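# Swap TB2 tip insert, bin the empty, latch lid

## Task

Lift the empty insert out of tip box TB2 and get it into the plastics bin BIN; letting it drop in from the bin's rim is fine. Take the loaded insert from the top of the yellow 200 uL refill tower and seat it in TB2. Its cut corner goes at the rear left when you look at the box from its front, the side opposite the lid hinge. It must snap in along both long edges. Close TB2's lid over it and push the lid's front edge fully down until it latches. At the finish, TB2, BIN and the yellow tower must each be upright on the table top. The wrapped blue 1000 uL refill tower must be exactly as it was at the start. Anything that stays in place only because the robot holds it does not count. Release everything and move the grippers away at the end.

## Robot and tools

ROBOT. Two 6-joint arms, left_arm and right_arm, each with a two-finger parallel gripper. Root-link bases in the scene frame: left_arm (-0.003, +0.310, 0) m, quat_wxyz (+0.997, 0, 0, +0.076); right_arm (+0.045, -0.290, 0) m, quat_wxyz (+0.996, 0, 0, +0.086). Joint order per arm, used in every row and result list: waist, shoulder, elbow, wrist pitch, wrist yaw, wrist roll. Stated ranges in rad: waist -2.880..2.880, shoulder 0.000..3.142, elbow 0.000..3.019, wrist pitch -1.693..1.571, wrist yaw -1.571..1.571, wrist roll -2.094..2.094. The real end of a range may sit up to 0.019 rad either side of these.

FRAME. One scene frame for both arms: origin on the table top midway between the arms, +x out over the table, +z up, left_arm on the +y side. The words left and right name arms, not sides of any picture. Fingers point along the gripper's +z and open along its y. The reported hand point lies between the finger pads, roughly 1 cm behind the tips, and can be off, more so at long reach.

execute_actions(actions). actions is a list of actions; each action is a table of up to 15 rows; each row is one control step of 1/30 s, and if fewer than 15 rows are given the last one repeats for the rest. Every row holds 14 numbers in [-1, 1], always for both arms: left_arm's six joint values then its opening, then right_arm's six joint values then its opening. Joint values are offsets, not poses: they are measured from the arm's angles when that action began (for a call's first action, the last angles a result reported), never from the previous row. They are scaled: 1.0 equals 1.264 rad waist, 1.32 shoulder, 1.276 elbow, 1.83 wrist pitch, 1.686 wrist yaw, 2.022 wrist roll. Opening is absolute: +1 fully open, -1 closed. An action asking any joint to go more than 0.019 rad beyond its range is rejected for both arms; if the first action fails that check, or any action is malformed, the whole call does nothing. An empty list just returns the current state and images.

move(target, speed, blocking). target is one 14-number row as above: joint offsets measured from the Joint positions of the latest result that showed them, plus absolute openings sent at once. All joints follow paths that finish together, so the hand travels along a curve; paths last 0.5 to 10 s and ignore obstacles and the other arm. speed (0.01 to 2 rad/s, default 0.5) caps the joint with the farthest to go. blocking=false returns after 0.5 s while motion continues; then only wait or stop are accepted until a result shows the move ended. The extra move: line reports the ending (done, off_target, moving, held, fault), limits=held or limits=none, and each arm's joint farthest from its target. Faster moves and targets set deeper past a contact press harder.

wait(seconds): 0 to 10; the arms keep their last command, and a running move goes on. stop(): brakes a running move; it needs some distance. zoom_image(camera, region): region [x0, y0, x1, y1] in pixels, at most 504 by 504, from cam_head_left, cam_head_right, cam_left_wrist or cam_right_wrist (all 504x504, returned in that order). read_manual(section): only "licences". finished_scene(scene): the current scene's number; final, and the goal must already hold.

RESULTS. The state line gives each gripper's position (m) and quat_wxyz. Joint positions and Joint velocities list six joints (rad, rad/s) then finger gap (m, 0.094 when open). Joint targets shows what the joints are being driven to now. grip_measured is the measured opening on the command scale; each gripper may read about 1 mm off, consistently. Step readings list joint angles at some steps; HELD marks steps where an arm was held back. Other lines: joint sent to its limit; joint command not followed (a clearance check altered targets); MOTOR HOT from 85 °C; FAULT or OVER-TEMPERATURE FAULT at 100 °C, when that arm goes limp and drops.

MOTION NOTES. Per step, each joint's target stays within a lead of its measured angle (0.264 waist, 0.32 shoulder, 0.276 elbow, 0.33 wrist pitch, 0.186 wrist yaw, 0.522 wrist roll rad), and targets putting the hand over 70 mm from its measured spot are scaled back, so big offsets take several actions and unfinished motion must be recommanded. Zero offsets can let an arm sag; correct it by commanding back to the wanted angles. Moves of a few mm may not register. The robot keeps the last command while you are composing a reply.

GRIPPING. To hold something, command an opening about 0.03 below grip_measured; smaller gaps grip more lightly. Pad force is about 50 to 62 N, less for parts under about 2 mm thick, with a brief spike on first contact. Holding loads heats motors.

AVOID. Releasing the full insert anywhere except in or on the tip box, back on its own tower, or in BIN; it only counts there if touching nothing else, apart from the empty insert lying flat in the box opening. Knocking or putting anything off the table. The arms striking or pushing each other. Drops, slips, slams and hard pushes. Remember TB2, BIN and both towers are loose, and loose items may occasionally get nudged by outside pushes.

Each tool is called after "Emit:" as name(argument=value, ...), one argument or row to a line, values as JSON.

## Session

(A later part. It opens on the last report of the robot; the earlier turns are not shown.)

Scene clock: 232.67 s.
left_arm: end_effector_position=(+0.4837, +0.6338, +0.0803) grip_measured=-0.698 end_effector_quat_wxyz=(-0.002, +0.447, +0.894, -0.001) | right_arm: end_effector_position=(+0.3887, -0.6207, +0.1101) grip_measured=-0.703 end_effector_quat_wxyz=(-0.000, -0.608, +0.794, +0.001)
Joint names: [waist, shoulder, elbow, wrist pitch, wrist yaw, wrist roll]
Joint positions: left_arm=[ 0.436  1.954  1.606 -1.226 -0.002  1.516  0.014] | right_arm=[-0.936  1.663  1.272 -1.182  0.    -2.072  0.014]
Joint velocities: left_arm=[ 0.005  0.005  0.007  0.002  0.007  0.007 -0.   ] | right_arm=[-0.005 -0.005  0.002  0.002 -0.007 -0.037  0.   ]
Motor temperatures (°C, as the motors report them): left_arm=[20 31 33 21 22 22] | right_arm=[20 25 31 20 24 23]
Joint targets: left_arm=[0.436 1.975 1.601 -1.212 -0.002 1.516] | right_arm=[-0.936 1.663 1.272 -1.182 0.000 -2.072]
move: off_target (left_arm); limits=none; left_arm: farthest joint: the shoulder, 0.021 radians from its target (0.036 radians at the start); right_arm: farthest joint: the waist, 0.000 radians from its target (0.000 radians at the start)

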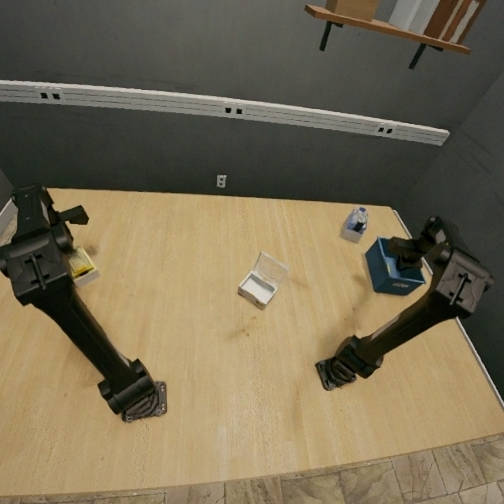

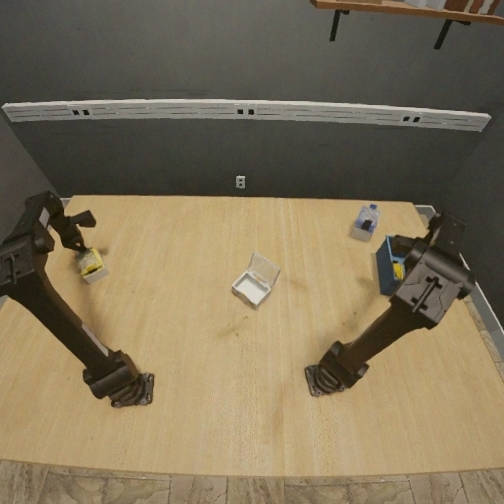

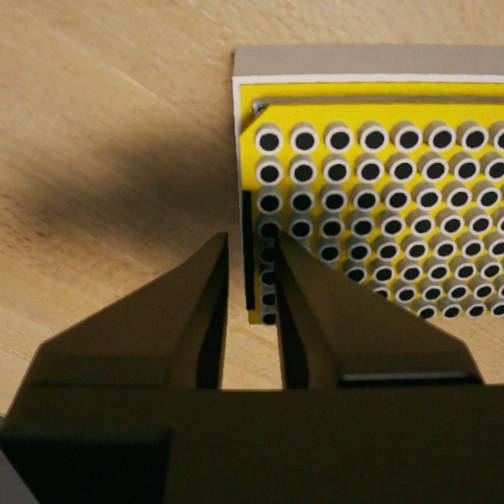

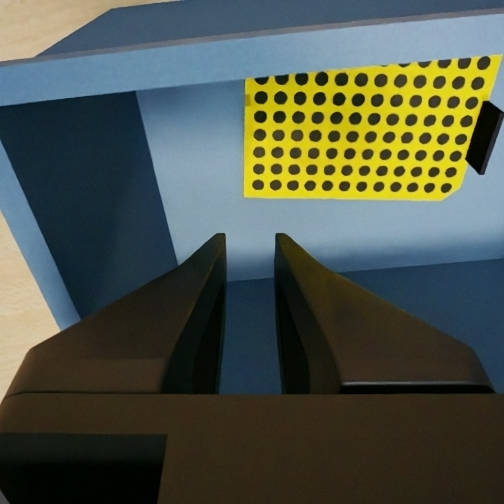

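Emit:
execute_actions(
  actions=[
    [[0,0.016,0,0.008,0,-0.006,-0.75,0,0,0.04,0,0,0,-0.7],[0,0.018,0,0.010,0,-0.010,-0.78,0,0,0.04,0,0,0,-0.7],[0,0.0195,0,0.012,0,-0.013,-0.8,0,0,0.04,0,0,0,-0.7]],
    [[0,0,0,0,0,0,-0.84,0,0,0.04,0,0,0,-0.7],[0,0,0,0,0,0,-0.87,0,0,0.04,0,0,0,-0.7],[0,0,0,0,0,0,-0.90,0,0,0.04,0,0,0,-0.7],[0,0,0,0,0,0,-0.93,0,0,0.04,0,0,0,-0.7],[0,0,0,0,0,0,-0.96,0,0,0.04,0,0,0,-0.7],[0,0,0,0,0,0,-1,0,0,0.04,0,0,0,-0.7]],
  ],
)

Scene clock: 239.40 s.
left_arm: end_effector_position=(+0.4853, +0.6349, +0.0803) grip_measured=-0.967 end_effector_quat_wxyz=(+0.000, +0.440, +0.898, +0.002) | right_arm: end_effector_position=(+0.3887, -0.6207, +0.1101) grip_measured=-0.703 end_effector_quat_wxyz=(-0.000, -0.608, +0.794, +0.001)
Joint names: [waist, shoulder, elbow, wrist pitch, wrist yaw, wrist roll]
Joint positions: left_arm=[ 0.436  1.954  1.606 -1.218 -0.002  1.5    0.002] | right_arm=[-0.936  1.663  1.272 -1.182  0.    -2.072  0.014]
Joint velocities: left_arm=[ 0.005  0.005  0.007 -0.012 -0.007 -0.007 -0.   ] | right_arm=[-0.005 -0.015 -0.002  0.017  0.022 -0.051 -0.001]
Motor temperatures (°C, as the motors report them): left_arm=[20 32 33 21 22 22] | right_arm=[20 26 32 20 24 23]
Joint targets: left_arm=[0.436 1.954 1.606 -1.218 -0.002 1.500] | right_arm=[-0.936 1.663 1.323 -1.182 0.000 -2.072]
Step readings (joint positions; steps 1 to 15: 1st action; 16 to 30: 2nd action):
0: left_arm=[0.436 1.954 1.606 -1.226 -0.002 1.516] | right_arm=[-0.936 1.663 1.272 -1.182 0.000 -2.072]
1: left_arm=[0.436 1.954 1.606 -1.226 -0.002 1.515] | right_arm=[-0.936 1.663 1.272 -1.182 0.000 -2.072]
2: left_arm=[0.436 1.954 1.606 -1.226 -0.002 1.514] | right_arm=[-0.936 1.663 1.272 -1.182 0.000 -2.072]
4: left_arm=[0.436 1.954 1.606 -1.221 -0.002 1.509] | right_arm=[-0.936 1.663 1.272 -1.182 0.000 -2.072]
8: left_arm=[0.436 1.954 1.606 -1.218 -0.002 1.503] | right_arm=[-0.936 1.663 1.272 -1.182 0.000 -2.072]
15: left_arm=[0.436 1.954 1.606 -1.218 -0.002 1.500] | right_arm=[-0.936 1.663 1.272 -1.182 0.000 -2.072]
16: left_arm=[0.436 1.954 1.606 -1.218 -0.002 1.500] | right_arm=[-0.936 1.663 1.272 -1.182 0.000 -2.072]
17: left_arm=[0.436 1.954 1.606 -1.218 -0.002 1.500] | right_arm=[-0.936 1.663 1.272 -1.182 0.000 -2.072]
19: left_arm=[0.436 1.954 1.606 -1.218 -0.002 1.500] | right_arm=[-0.936 1.663 1.272 -1.182 0.000 -2.072]
23: left_arm=[0.436 1.954 1.606 -1.218 -0.002 1.500] | right_arm=[-0.936 1.663 1.272 -1.182 0.000 -2.072]
30: Joint positions above

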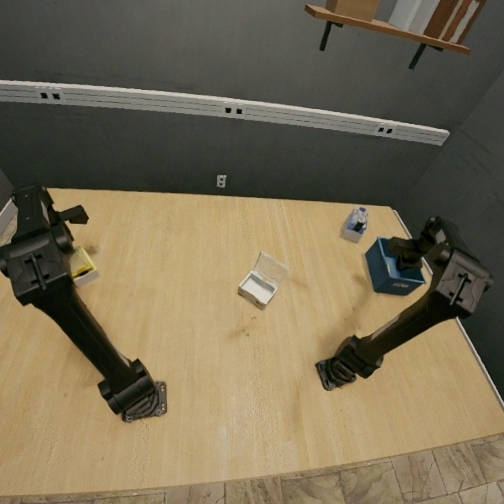

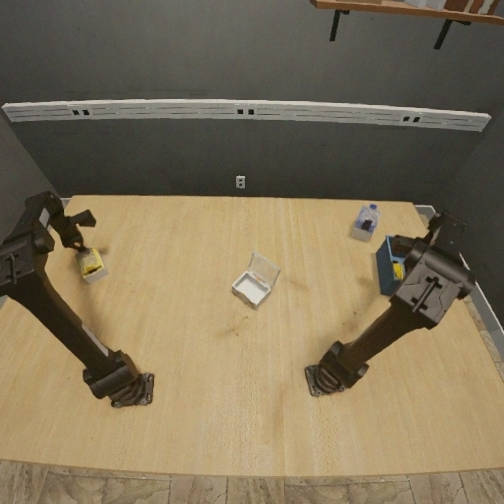

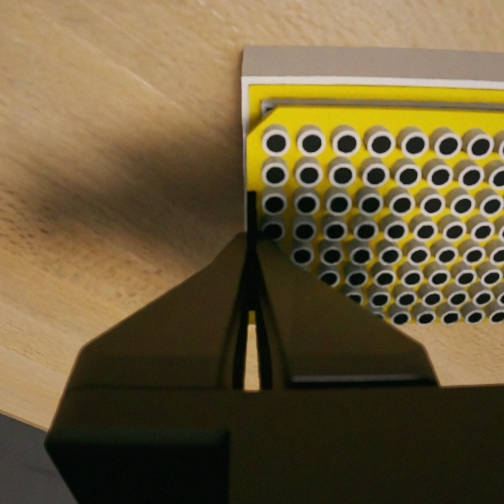

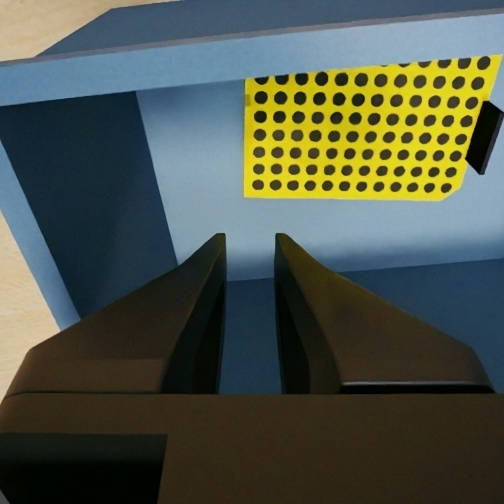

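Emit:
execute_actions(
  actions=[
    [[0,-0.013,0.033,-0.007,0,0,-1,0,-0.011,0.045,-0.009,0,0,-0.7],[0,-0.014,0.035,-0.008,0,0,-1,0,-0.012,0.049,-0.013,0,0,-0.7],[0,-0.015,0.038,-0.011,0,0,-1,0,-0.014,0.055,-0.018,0,0,-0.7],[0,-0.016,0.042,-0.015,0,0,-1,0,-0.016,0.063,-0.025,0,0,-0.7],[0,-0.018,0.047,-0.019,0,0,-1,0,-0.019,0.071,-0.032,0,0,-0.7],[0,-0.019,0.051,-0.023,0,0,-1,0,-0.021,0.079,-0.040,0,0,-0.7],[0,-0.021,0.055,-0.027,0,0,-1,0,-0.024,0.087,-0.047,0,0,-0.7],[0,-0.022,0.059,-0.031,0,0,-1,0,-0.026,0.095,-0.054,0,0,-0.7],[0,-0.023,0.063,-0.035,0,0,-1,0,-0.028,0.103,-0.061,0,0,-0.7],[0,-0.025,0.067,-0.039,0,0,-1,0,-0.031,0.111,-0.068,0,0,-0.7],[0,-0.026,0.071,-0.043,0,0,-1,0,-0.033,0.119,-0.076,0,0,-0.7],[0,-0.028,0.076,-0.047,0,0,-1,0,-0.036,0.127,-0.083,0,0,-0.7],[0,-0.029,0.080,-0.051,0,0,-1,0,-0.038,0.135,-0.090,0,0,-0.7],[0,-0.030,0.083,-0.054,0,0,-1,0,-0.040,0.141,-0.095,0,0,-0.7],[0,-0.031,0.085,-0.056,0,0,-1,0,-0.041,0.145,-0.099,0,0,-0.7]],
  ],
)

Emit:
wait(
  seconds=0.4,
)

Scene clock: 244.97 s.
left_arm: end_effector_position=(+0.4843, +0.6342, +0.1065) grip_measured=-0.967 end_effector_quat_wxyz=(-0.003, +0.440, +0.898, -0.004) | right_arm: end_effector_position=(+0.3943, -0.6261, +0.1665) grip_measured=-0.703 end_effector_quat_wxyz=(-0.000, -0.608, +0.794, -0.000)
Joint names: [waist, shoulder, elbow, wrist pitch, wrist yaw, wrist roll]
Joint positions: left_arm=[ 0.436  1.938  1.654 -1.297 -0.002  1.5    0.002] | right_arm=[-0.936  1.635  1.392 -1.327  0.    -2.072  0.014]
Joint velocities: left_arm=[-0.024 -0.112  0.154 -0.159 -0.022 -0.007  0.001] | right_arm=[-0.015 -0.171  0.271 -0.295  0.022 -0.007 -0.   ]
Motor temperatures (°C, as the motors report them): left_arm=[20 32 33 20 22 22] | right_arm=[20 26 33 20 24 23]
Joint targets: left_arm=[0.436 1.913 1.714 -1.321 -0.002 1.500] | right_arm=[-0.936 1.608 1.457 -1.363 0.000 -2.072]
Step readings (joint positions):
0: left_arm=[0.436 1.954 1.606 -1.218 -0.002 1.500] | right_arm=[-0.936 1.663 1.272 -1.182 0.000 -2.072]
1: left_arm=[0.436 1.954 1.606 -1.218 -0.002 1.500] | right_arm=[-0.936 1.663 1.272 -1.182 0.000 -2.072]
2: left_arm=[0.436 1.954 1.606 -1.218 -0.002 1.500] | right_arm=[-0.936 1.663 1.274 -1.183 0.000 -2.072]
4: left_arm=[0.436 1.953 1.606 -1.223 -0.002 1.500] | right_arm=[-0.936 1.663 1.281 -1.195 0.000 -2.072]
8: left_arm=[0.436 1.953 1.616 -1.248 -0.002 1.500] | right_arm=[-0.936 1.661 1.317 -1.241 0.000 -2.072]
15: Joint positions above

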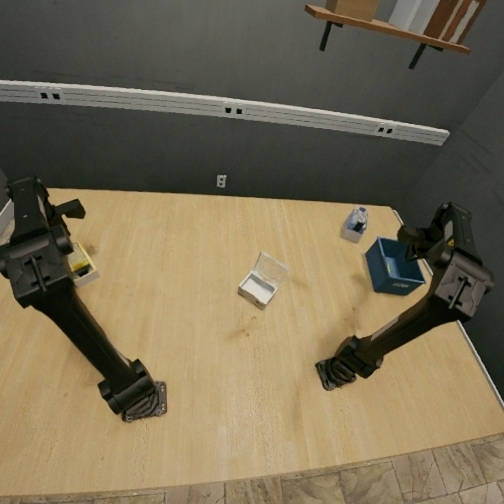

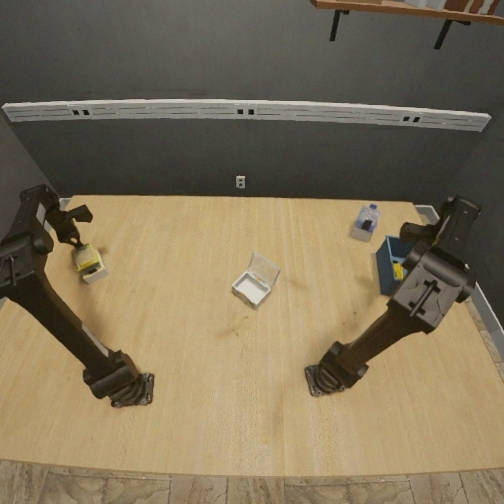

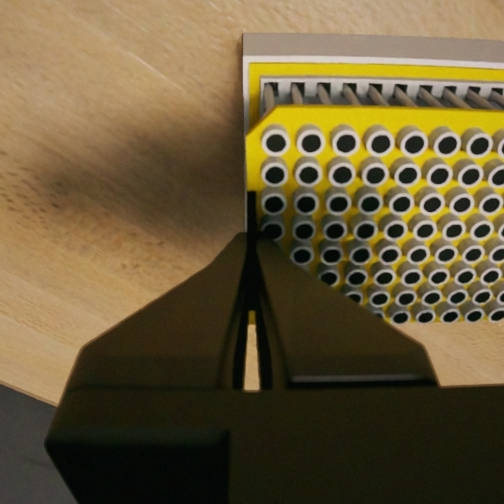

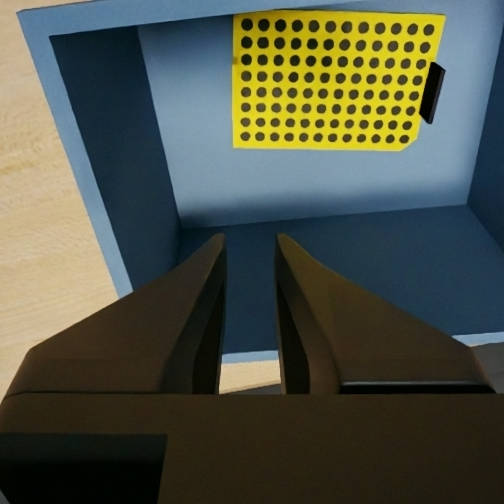

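Scene clock: 245.37 s.
left_arm: end_effector_position=(+0.4861, +0.6354, +0.1219) grip_measured=-0.967 end_effector_quat_wxyz=(+0.002, +0.440, +0.898, +0.005) | right_arm: end_effector_position=(+0.3952, -0.6269, +0.1853) grip_measured=-0.703 end_effector_quat_wxyz=(+0.002, -0.608, +0.794, -0.013)
Joint names: [waist, shoulder, elbow, wrist pitch, wrist yaw, wrist roll]
Joint positions: left_arm=[ 0.436  1.919  1.667 -1.308 -0.002  1.5    0.002] | right_arm=[-0.936  1.611  1.413 -1.347  0.    -2.072  0.014]
Joint velocities: left_arm=[-0.005  0.015  0.012 -0.012 -0.051 -0.051  0.   ] | right_arm=[ 0.005 -0.015 -0.007 -0.002 -0.022 -0.007 -0.001]
Motor temperatures (°C, as the motors report them): left_arm=[20 32 33 20 22 22] | right_arm=[20 26 34 20 24 23]
Joint targets: left_arm=[0.436 1.913 1.714 -1.321 -0.002 1.500] | right_arm=[-0.936 1.609 1.457 -1.363 0.000 -2.072]
wait: 0.40 s; at rest by 0.37 s

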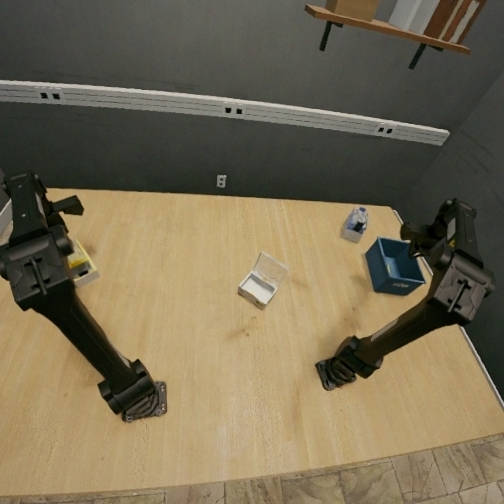

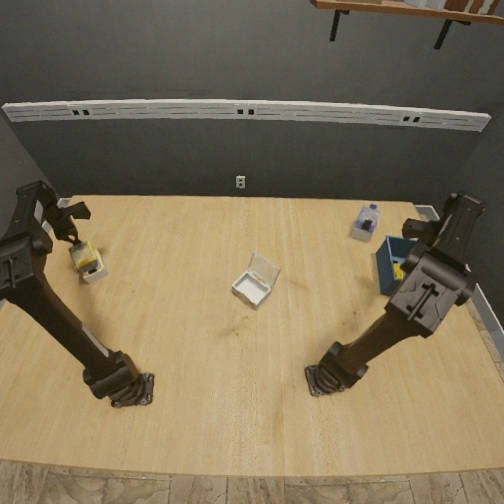

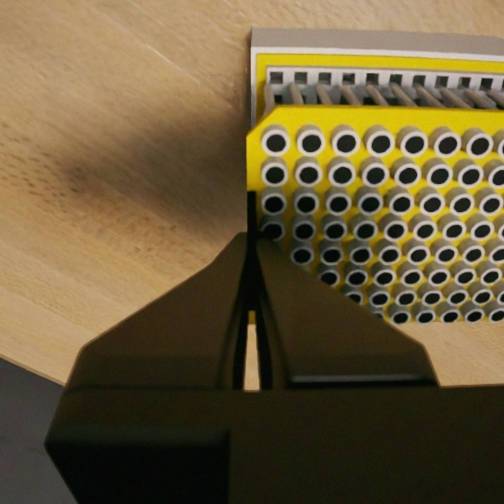

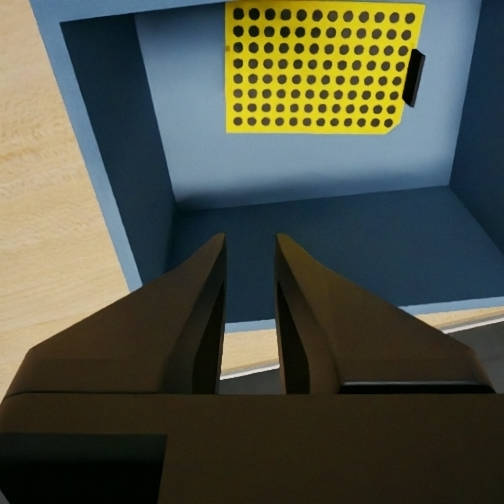

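Emit:
execute_actions(
  actions=[
    [[0,0,0.038,-0.007,0,0,-1,0,0,0.02,0,0,0,-1],[0,0,0.042,-0.008,0,0,-1,0,0,0.02,0,0,0,-1],[0,0,0.047,-0.011,0,0,-1,0,0,0.02,0,0,0,-1],[0,0,0.053,-0.015,0,0,-1,0,0,0.02,0,0,0,-1],[0,0,0.059,-0.020,0,0,-1,0,0,0.02,0,0,0,-1],[0,0,0.065,-0.025,0,0,-1,0,0,0.02,0,0,0,-1],[0,0,0.071,-0.030,0,0,-1,0,0,0.02,0,0,0,-1],[0,-0.005,0.077,-0.035,0,0,-1,0,0,0.02,0,0,0,-1],[0,-0.01,0.083,-0.040,0,0,-1,0,0,0.02,0,0,0,-1],[0,-0.015,0.089,-0.045,0,0,-1,0,0,0.02,0,0,0,-1],[-0.01,-0.02,0.095,-0.050,0,0,-1,0,0,0.02,0,0,0,-1],[-0.015,-0.025,0.100,-0.055,0,0,-1,0,0,0.02,0,0,0,-1],[-0.02,-0.03,0.103,-0.060,0,0,-1,0,0,0.02,0,0,0,-1],[-0.025,-0.035,0.105,-0.065,0,0,-1,0,0,0.02,0,0,0,-1],[-0.03,-0.04,0.105,-0.069,0,0,-1,0,0,0.02,0,0,0,-1]],
  ],
)

Emit:
wait(
  seconds=0.4,
)

Scene clock: 257.77 s.
left_arm: end_effector_position=(+0.4890, +0.6333, +0.1584) grip_measured=-0.967 end_effector_quat_wxyz=(+0.001, +0.443, +0.897, +0.003) | right_arm: end_effector_position=(+0.3952, -0.6269, +0.1853) grip_measured=-0.996 end_effector_quat_wxyz=(+0.002, -0.608, +0.794, -0.013)
Joint names: [waist, shoulder, elbow, wrist pitch, wrist yaw, wrist roll]
Joint positions: left_arm=[ 0.43   1.905  1.743 -1.403 -0.002  1.5    0.002] | right_arm=[-0.936  1.611  1.413 -1.347  0.    -2.072  0.   ]
Joint velocities: left_arm=[-0.103 -0.2    0.071 -0.256  0.037 -0.037 -0.001] | right_arm=[-0.005 -0.005  0.002 -0.022 -0.051 -0.022 -0.   ]
Motor temperatures (°C, as the motors report them): left_arm=[20 33 36 20 22 22] | right_arm=[20 26 36 20 24 23]
Joint targets: left_arm=[0.398 1.866 1.801 -1.434 -0.002 1.500] | right_arm=[-0.936 1.611 1.439 -1.347 0.000 -2.072]
Step readings (joint positions):
0: left_arm=[0.436 1.919 1.667 -1.308 -0.002 1.500] | right_arm=[-0.936 1.611 1.413 -1.347 0.000 -2.072]
1: left_arm=[0.436 1.919 1.667 -1.308 -0.002 1.500] | right_arm=[-0.936 1.611 1.413 -1.347 0.000 -2.072]
2: left_arm=[0.436 1.919 1.667 -1.308 -0.002 1.500] | right_arm=[-0.936 1.611 1.413 -1.347 0.000 -2.072]
4: left_arm=[0.436 1.919 1.669 -1.313 -0.002 1.500] | right_arm=[-0.936 1.611 1.413 -1.347 0.000 -2.072]
8: left_arm=[0.436 1.919 1.693 -1.342 -0.002 1.500] | right_arm=[-0.936 1.611 1.413 -1.347 0.000 -2.072]
15: Joint positions above

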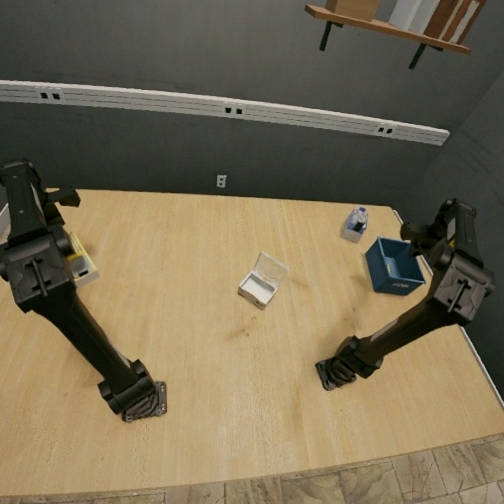

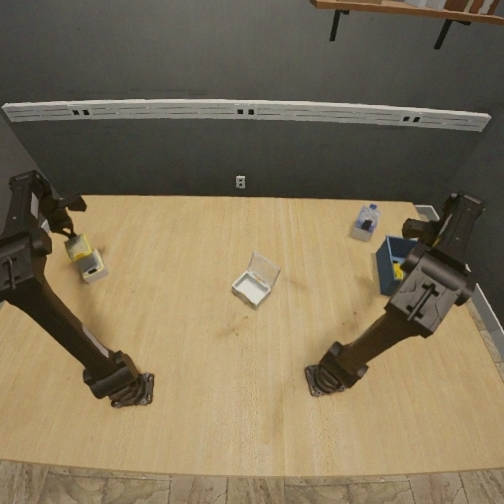

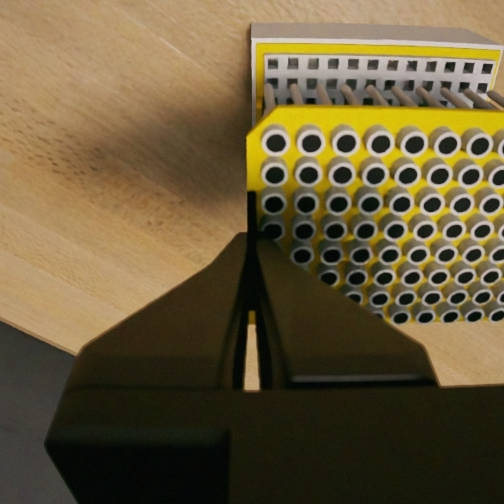

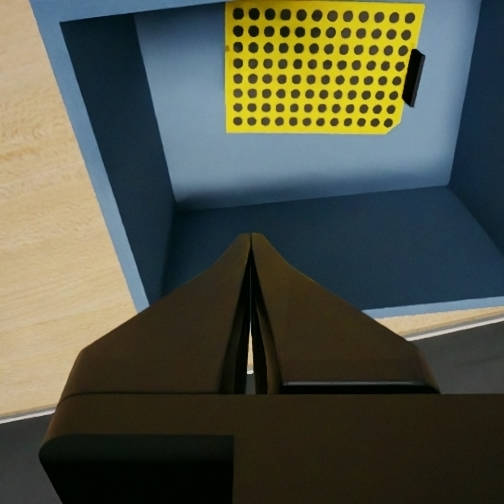

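Scene clock: 258.17 s.
left_arm: end_effector_position=(+0.4955, +0.6186, +0.1834) grip_measured=-0.967 end_effector_quat_wxyz=(+0.009, +0.455, +0.890, +0.016) | right_arm: end_effector_position=(+0.3952, -0.6269, +0.1853) grip_measured=-0.996 end_effector_quat_wxyz=(+0.002, -0.608, +0.794, -0.013)
Joint names: [waist, shoulder, elbow, wrist pitch, wrist yaw, wrist roll]
Joint positions: left_arm=[ 0.403  1.869  1.755 -1.421 -0.002  1.5    0.002] | right_arm=[-0.936  1.611  1.413 -1.347  0.    -2.072  0.   ]
Joint velocities: left_arm=[-0.005  0.005 -0.007  0.002  0.022  0.007 -0.001] | right_arm=[-0.005 -0.005  0.007  0.007  0.022  0.037  0.   ]
Motor temperatures (°C, as the motors report them): left_arm=[20 33 37 20 22 22] | right_arm=[20 26 36 20 24 23]
Joint targets: left_arm=[0.398 1.867 1.801 -1.434 -0.002 1.500] | right_arm=[-0.936 1.611 1.439 -1.347 0.000 -2.072]
wait: 0.40 s; no rest

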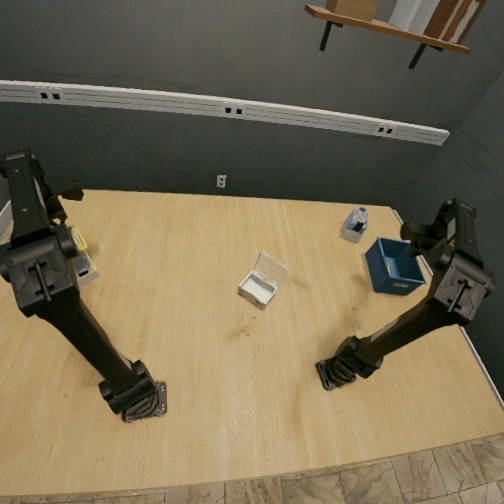

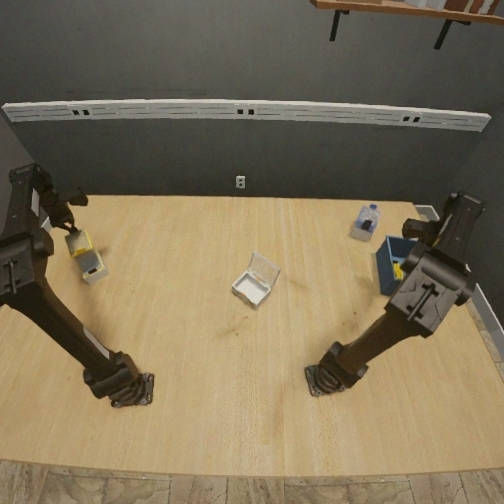

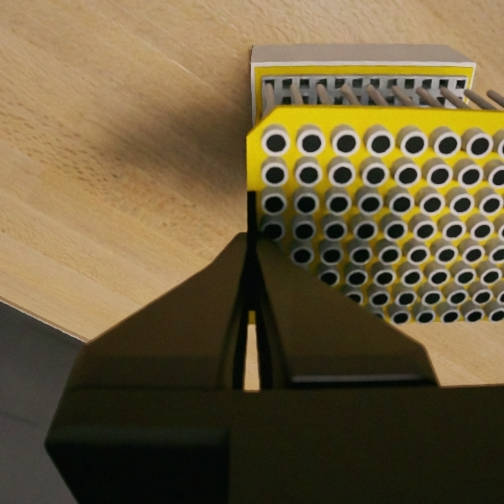

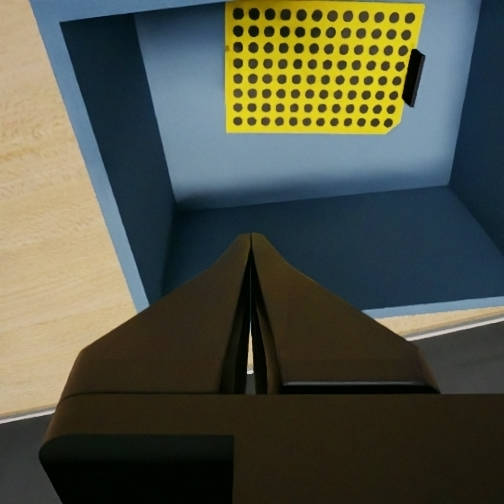

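Emit:
move(
  target=[-0.982,-0.182,-0.211,0,0,-0.755,-1,0.5,0,0.01,0,0,1,-1],
  speed=0.7,
)

Scene clock: 263.43 s.
left_arm: end_effector_position=(+0.3781, -0.0048, +0.1996) grip_measured=-0.967 end_effector_quat_wxyz=(-0.001, +0.331, +0.944, +0.001) | right_arm: end_effector_position=(+0.5260, -0.3582, +0.1853) grip_measured=-0.996 end_effector_quat_wxyz=(+0.013, +0.037, +0.999, -0.002)
Joint names: [waist, shoulder, elbow, wrist pitch, wrist yaw, wrist roll]
Joint positions: left_arm=[-0.842  1.643  1.491 -1.421 -0.002 -0.016  0.002] | right_arm=[-0.31   1.611  1.413 -1.347  0.    -0.064  0.   ]
Joint velocities: left_arm=[-0.015  0.005 -0.007 -0.007 -0.007  0.037 -0.   ] | right_arm=[-0.015 -0.015 -0.017 -0.012  0.007  0.066 -0.   ]
Motor temperatures (°C, as the motors report them): left_arm=[20 33 36 20 22 22] | right_arm=[20 26 35 20 24 23]
Joint targets: left_arm=[-0.838 1.628 1.485 -1.421 -0.002 -0.026] | right_arm=[-0.304 1.611 1.426 -1.347 0.000 -0.050]
move: done; limits=none; left_arm: farthest joint: the shoulder, 0.014 radians from its target (0.240 radians at the start); right_arm: farthest joint: the wrist roll, 0.014 radians from its target (2.022 radians at the start)

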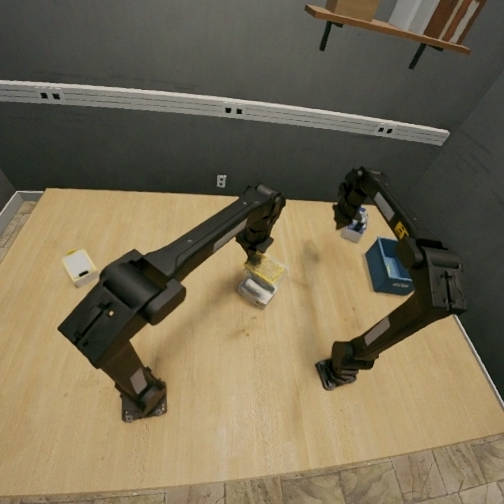

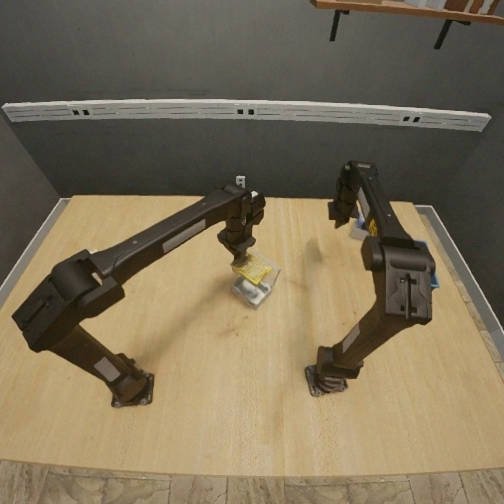

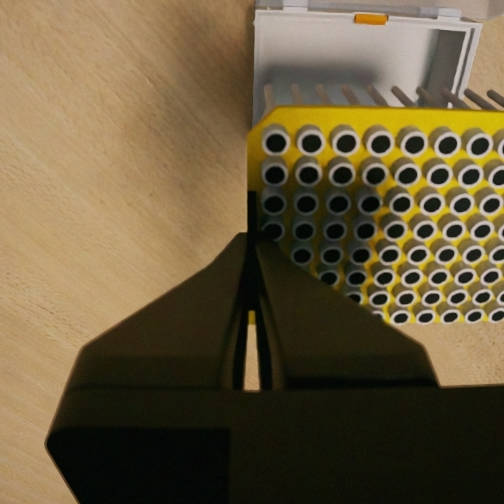

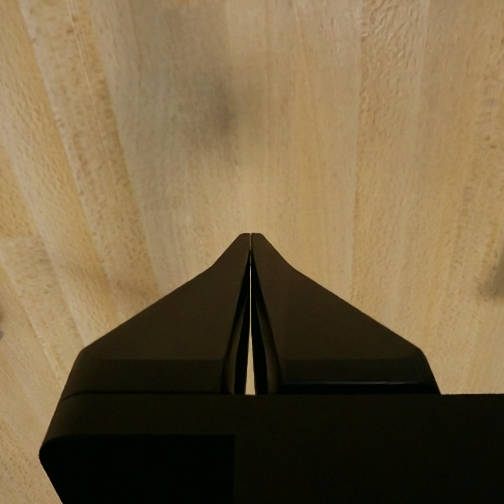

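Emit:
move(
  target=[-0.0166,0.048,-0.109,0.105,0,0.020,-1,0,0,0,0,0,0,-1],
  speed=0.2,
)

Emit:
zoom_image(
  camera="cam_left_wrist",
  region=[190, 0, 504, 314],
)

Emit:
zoom_image(
  camera="cam_head_right",
  region=[205, 225, 305, 325],
)

Scene clock: 271.00 s.
left_arm: end_effector_position=(+0.3746, -0.0077, +0.1254) grip_measured=-0.967 end_effector_quat_wxyz=(-0.005, +0.349, +0.937, +0.003) | right_arm: end_effector_position=(+0.5260, -0.3582, +0.1853) grip_measured=-0.996 end_effector_quat_wxyz=(+0.013, +0.038, +0.999, -0.001)
Joint names: [waist, shoulder, elbow, wrist pitch, wrist yaw, wrist roll]
Joint positions: left_arm=[-0.851  1.693  1.354 -1.242 -0.002  0.014  0.002] | right_arm=[-0.31   1.611  1.413 -1.347  0.    -0.064  0.   ]
Joint velocities: left_arm=[-0.005  0.005  0.002 -0.002 -0.066 -0.095 -0.   ] | right_arm=[-0.005 -0.005  0.002  0.007  0.051  0.037  0.001]
Motor temperatures (°C, as the motors report them): left_arm=[20 32 35 20 22 22] | right_arm=[20 27 34 20 24 23]
Joint targets: left_arm=[-0.863 1.706 1.351 -1.228 -0.002 0.024] | right_arm=[-0.310 1.611 1.413 -1.347 0.000 -0.065]
move: done; limits=none; left_arm: farthest joint: the shoulder, 0.014 radians from its target (0.064 radians at the start); right_arm: farthest joint: the waist, 0.000 radians from its target (0.000 radians at the start)

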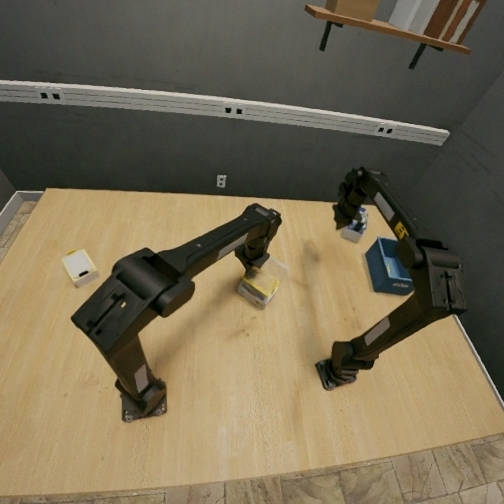

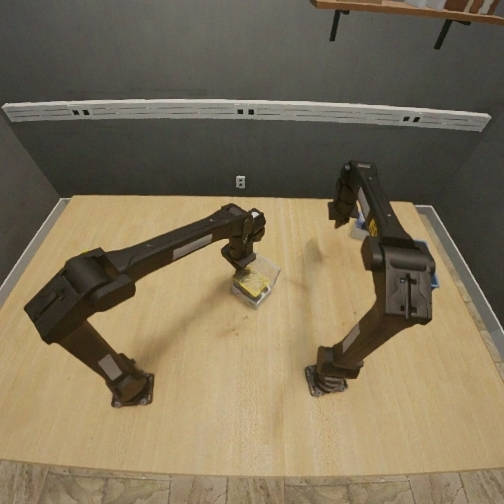

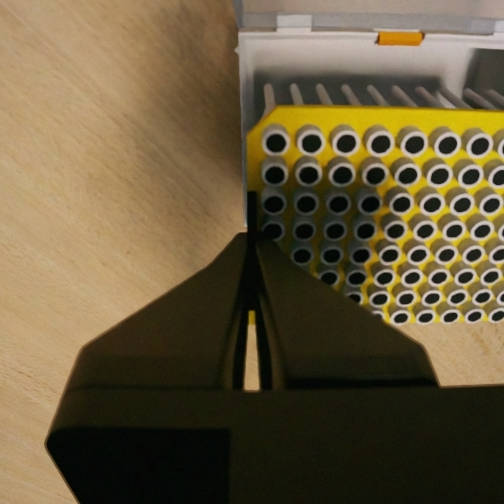

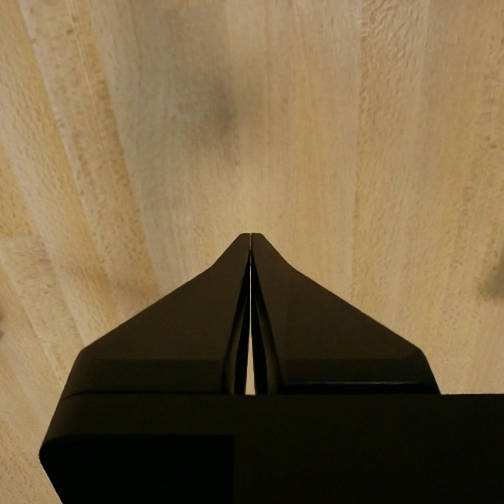

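Region (190, 0, 504, 314) of cam_left_wrist's 504x504 image, scaled by 1.605, with more detail than that image has.

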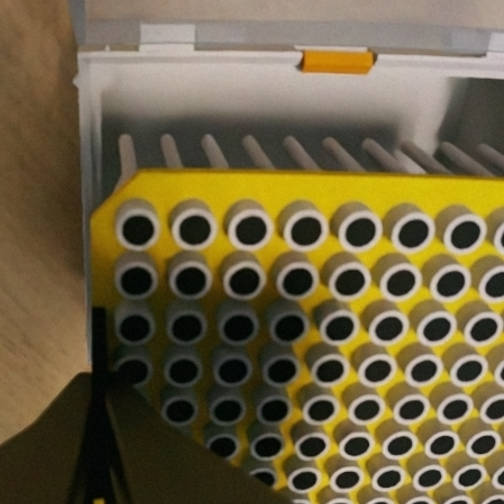

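Region (205, 225, 305, 325) of cam_head_right's 504x504 image, scaled by 5.040, with more detail than that image has.

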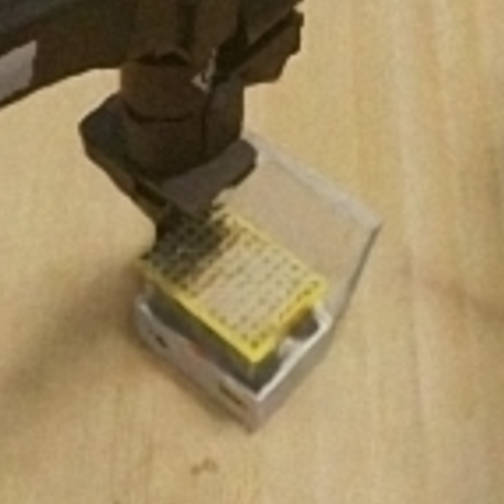

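Emit:
move(
  target=[0,0.039,-0.046,0.061,0,-0.011,-1,0,0,0,0,0,0,-1],
  speed=0.12,
)

Emit:
zoom_image(
  camera="cam_left_wrist",
  region=[190, 0, 504, 314],
)

Emit:
zoom_image(
  camera="cam_head_right",
  region=[215, 245, 295, 325],
)

Scene clock: 280.63 s.
left_arm: end_effector_position=(+0.3759, -0.0088, +0.0889) grip_measured=-0.967 end_effector_quat_wxyz=(-0.002, +0.343, +0.939, +0.001) | right_arm: end_effector_position=(+0.5260, -0.3582, +0.1853) grip_measured=-0.996 end_effector_quat_wxyz=(+0.013, +0.038, +0.999, -0.001)
Joint names: [waist, shoulder, elbow, wrist pitch, wrist yaw, wrist roll]
Joint positions: left_arm=[-0.851  1.729  1.299 -1.145 -0.002  0.002  0.002] | right_arm=[-0.31   1.611  1.413 -1.347  0.    -0.064  0.   ]
Joint velocities: left_arm=[-0.005 -0.005  0.007  0.012  0.007 -0.051 -0.   ] | right_arm=[-0.005 -0.005 -0.007  0.002 -0.022 -0.051  0.001]
Motor temperatures (°C, as the motors report them): left_arm=[20 32 34 21 22 22] | right_arm=[20 27 34 20 24 23]
Joint targets: left_arm=[-0.851 1.744 1.295 -1.131 -0.002 -0.008] | right_arm=[-0.310 1.611 1.413 -1.347 0.000 -0.064]
move: done; limits=none; left_arm: farthest joint: the shoulder, 0.016 radians from its target (0.052 radians at the start); right_arm: farthest joint: the waist, 0.000 radians from its target (0.000 radians at the start)

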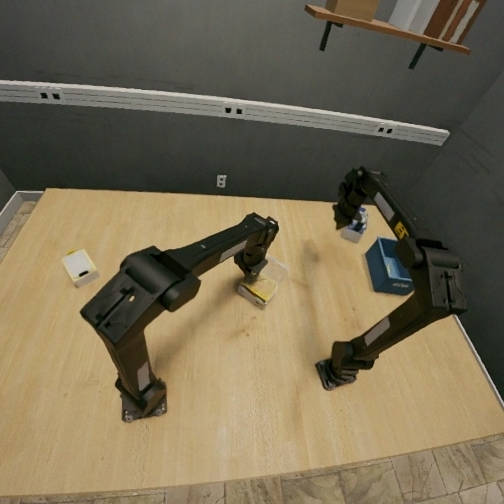

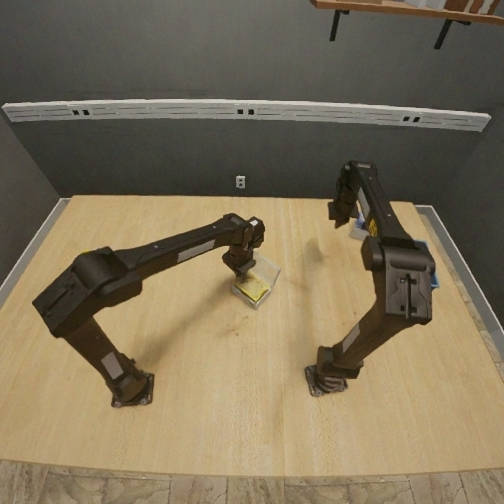

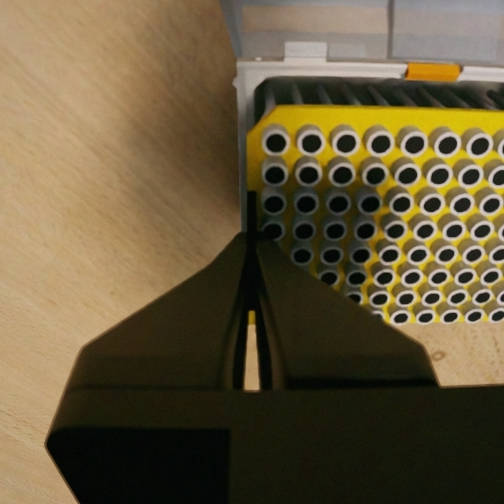

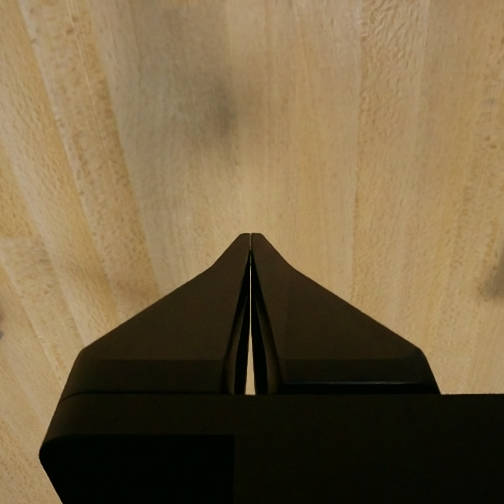

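Region (190, 0, 504, 314) of cam_left_wrist's 504x504 image, scaled by 1.605, with more detail than that image has.

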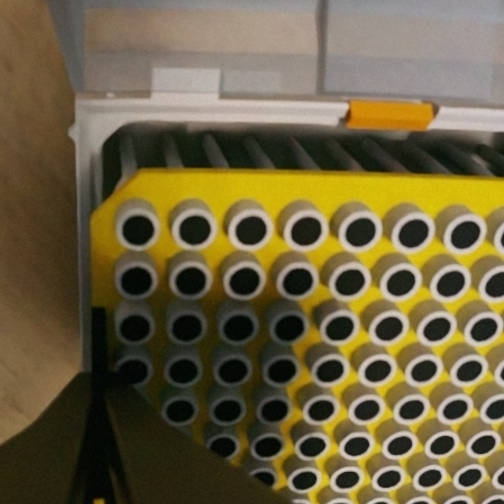

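Region (215, 245, 295, 325) of cam_head_right's 504x504 image, scaled by 6.300, with more detail than that image has.

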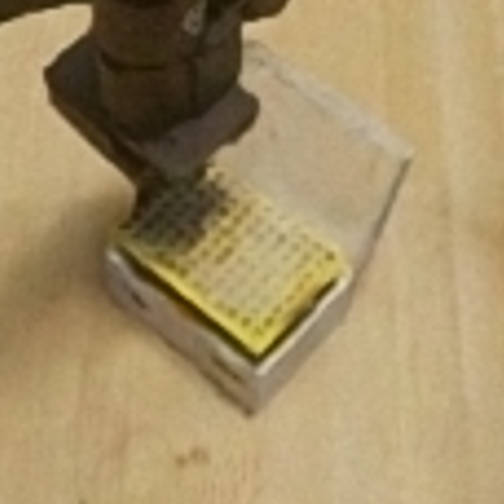

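Emit:
move(
  target=[0,0.027,-0.018,0.0295,0,0,-1,0,0,0,0,0,0,-1],
  speed=0.07,
)

Emit:
zoom_image(
  camera="cam_left_wrist",
  region=[190, 0, 504, 314],
)

Emit:
zoom_image(
  camera="cam_head_right",
  region=[215, 245, 295, 325],
)

Scene clock: 286.93 s.
left_arm: end_effector_position=(+0.3765, -0.0093, +0.0733) grip_measured=-0.967 end_effector_quat_wxyz=(-0.001, +0.343, +0.939, +0.001) | right_arm: end_effector_position=(+0.5260, -0.3582, +0.1853) grip_measured=-0.996 end_effector_quat_wxyz=(+0.013, +0.038, +0.999, -0.001)
Joint names: [waist, shoulder, elbow, wrist pitch, wrist yaw, wrist roll]
Joint positions: left_arm=[-0.851  1.748  1.28  -1.106 -0.002  0.001  0.002] | right_arm=[-0.31   1.611  1.413 -1.347  0.    -0.064  0.   ]
Joint velocities: left_arm=[-0.024  0.005 -0.007  0.002  0.007  0.037  0.001] | right_arm=[-0.015 -0.005  0.007  0.002  0.022 -0.139 -0.   ]
Motor temperatures (°C, as the motors report them): left_arm=[20 32 34 21 22 22] | right_arm=[20 27 33 20 24 23]
Joint targets: left_arm=[-0.851 1.764 1.276 -1.091 -0.002 0.002] | right_arm=[-0.310 1.611 1.413 -1.347 0.000 -0.064]
move: done; limits=none; left_arm: farthest joint: the shoulder, 0.017 radians from its target (0.036 radians at the start); right_arm: farthest joint: the waist, 0.000 radians from its target (0.000 radians at the start)

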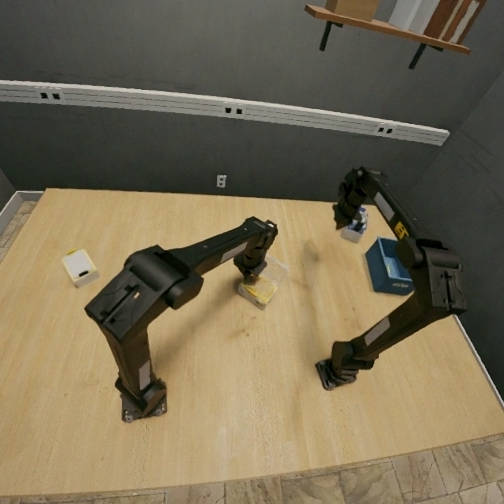

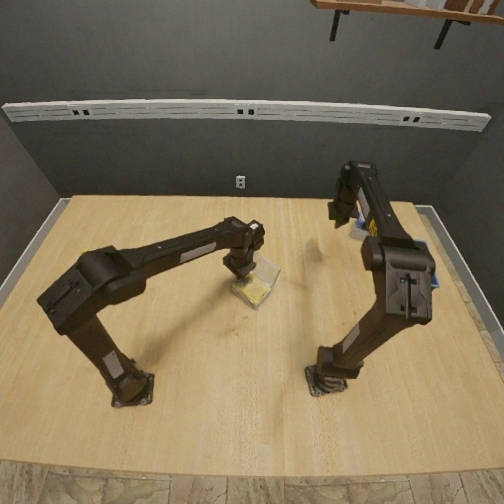

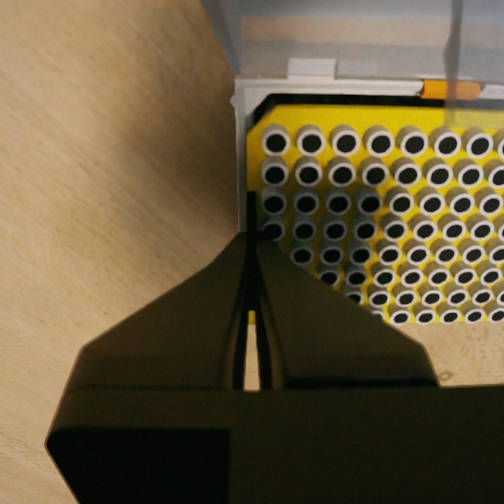

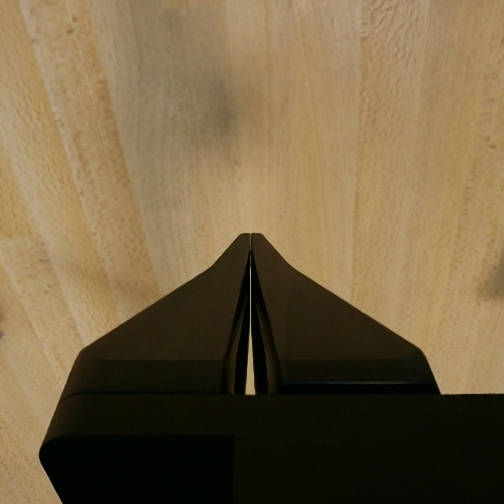

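Region (190, 0, 504, 314) of cam_left_wrist's 504x504 image, scaled by 1.605, with more detail than that image has.

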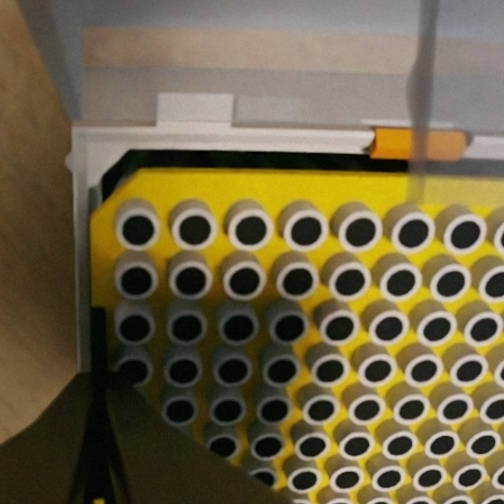

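Region (215, 245, 295, 325) of cam_head_right's 504x504 image, scaled by 6.300, with more detail than that image has.

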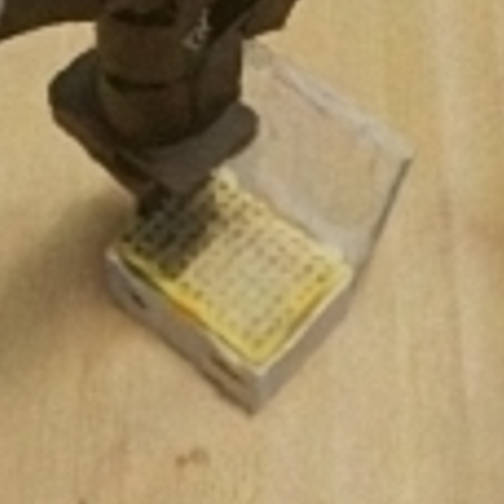

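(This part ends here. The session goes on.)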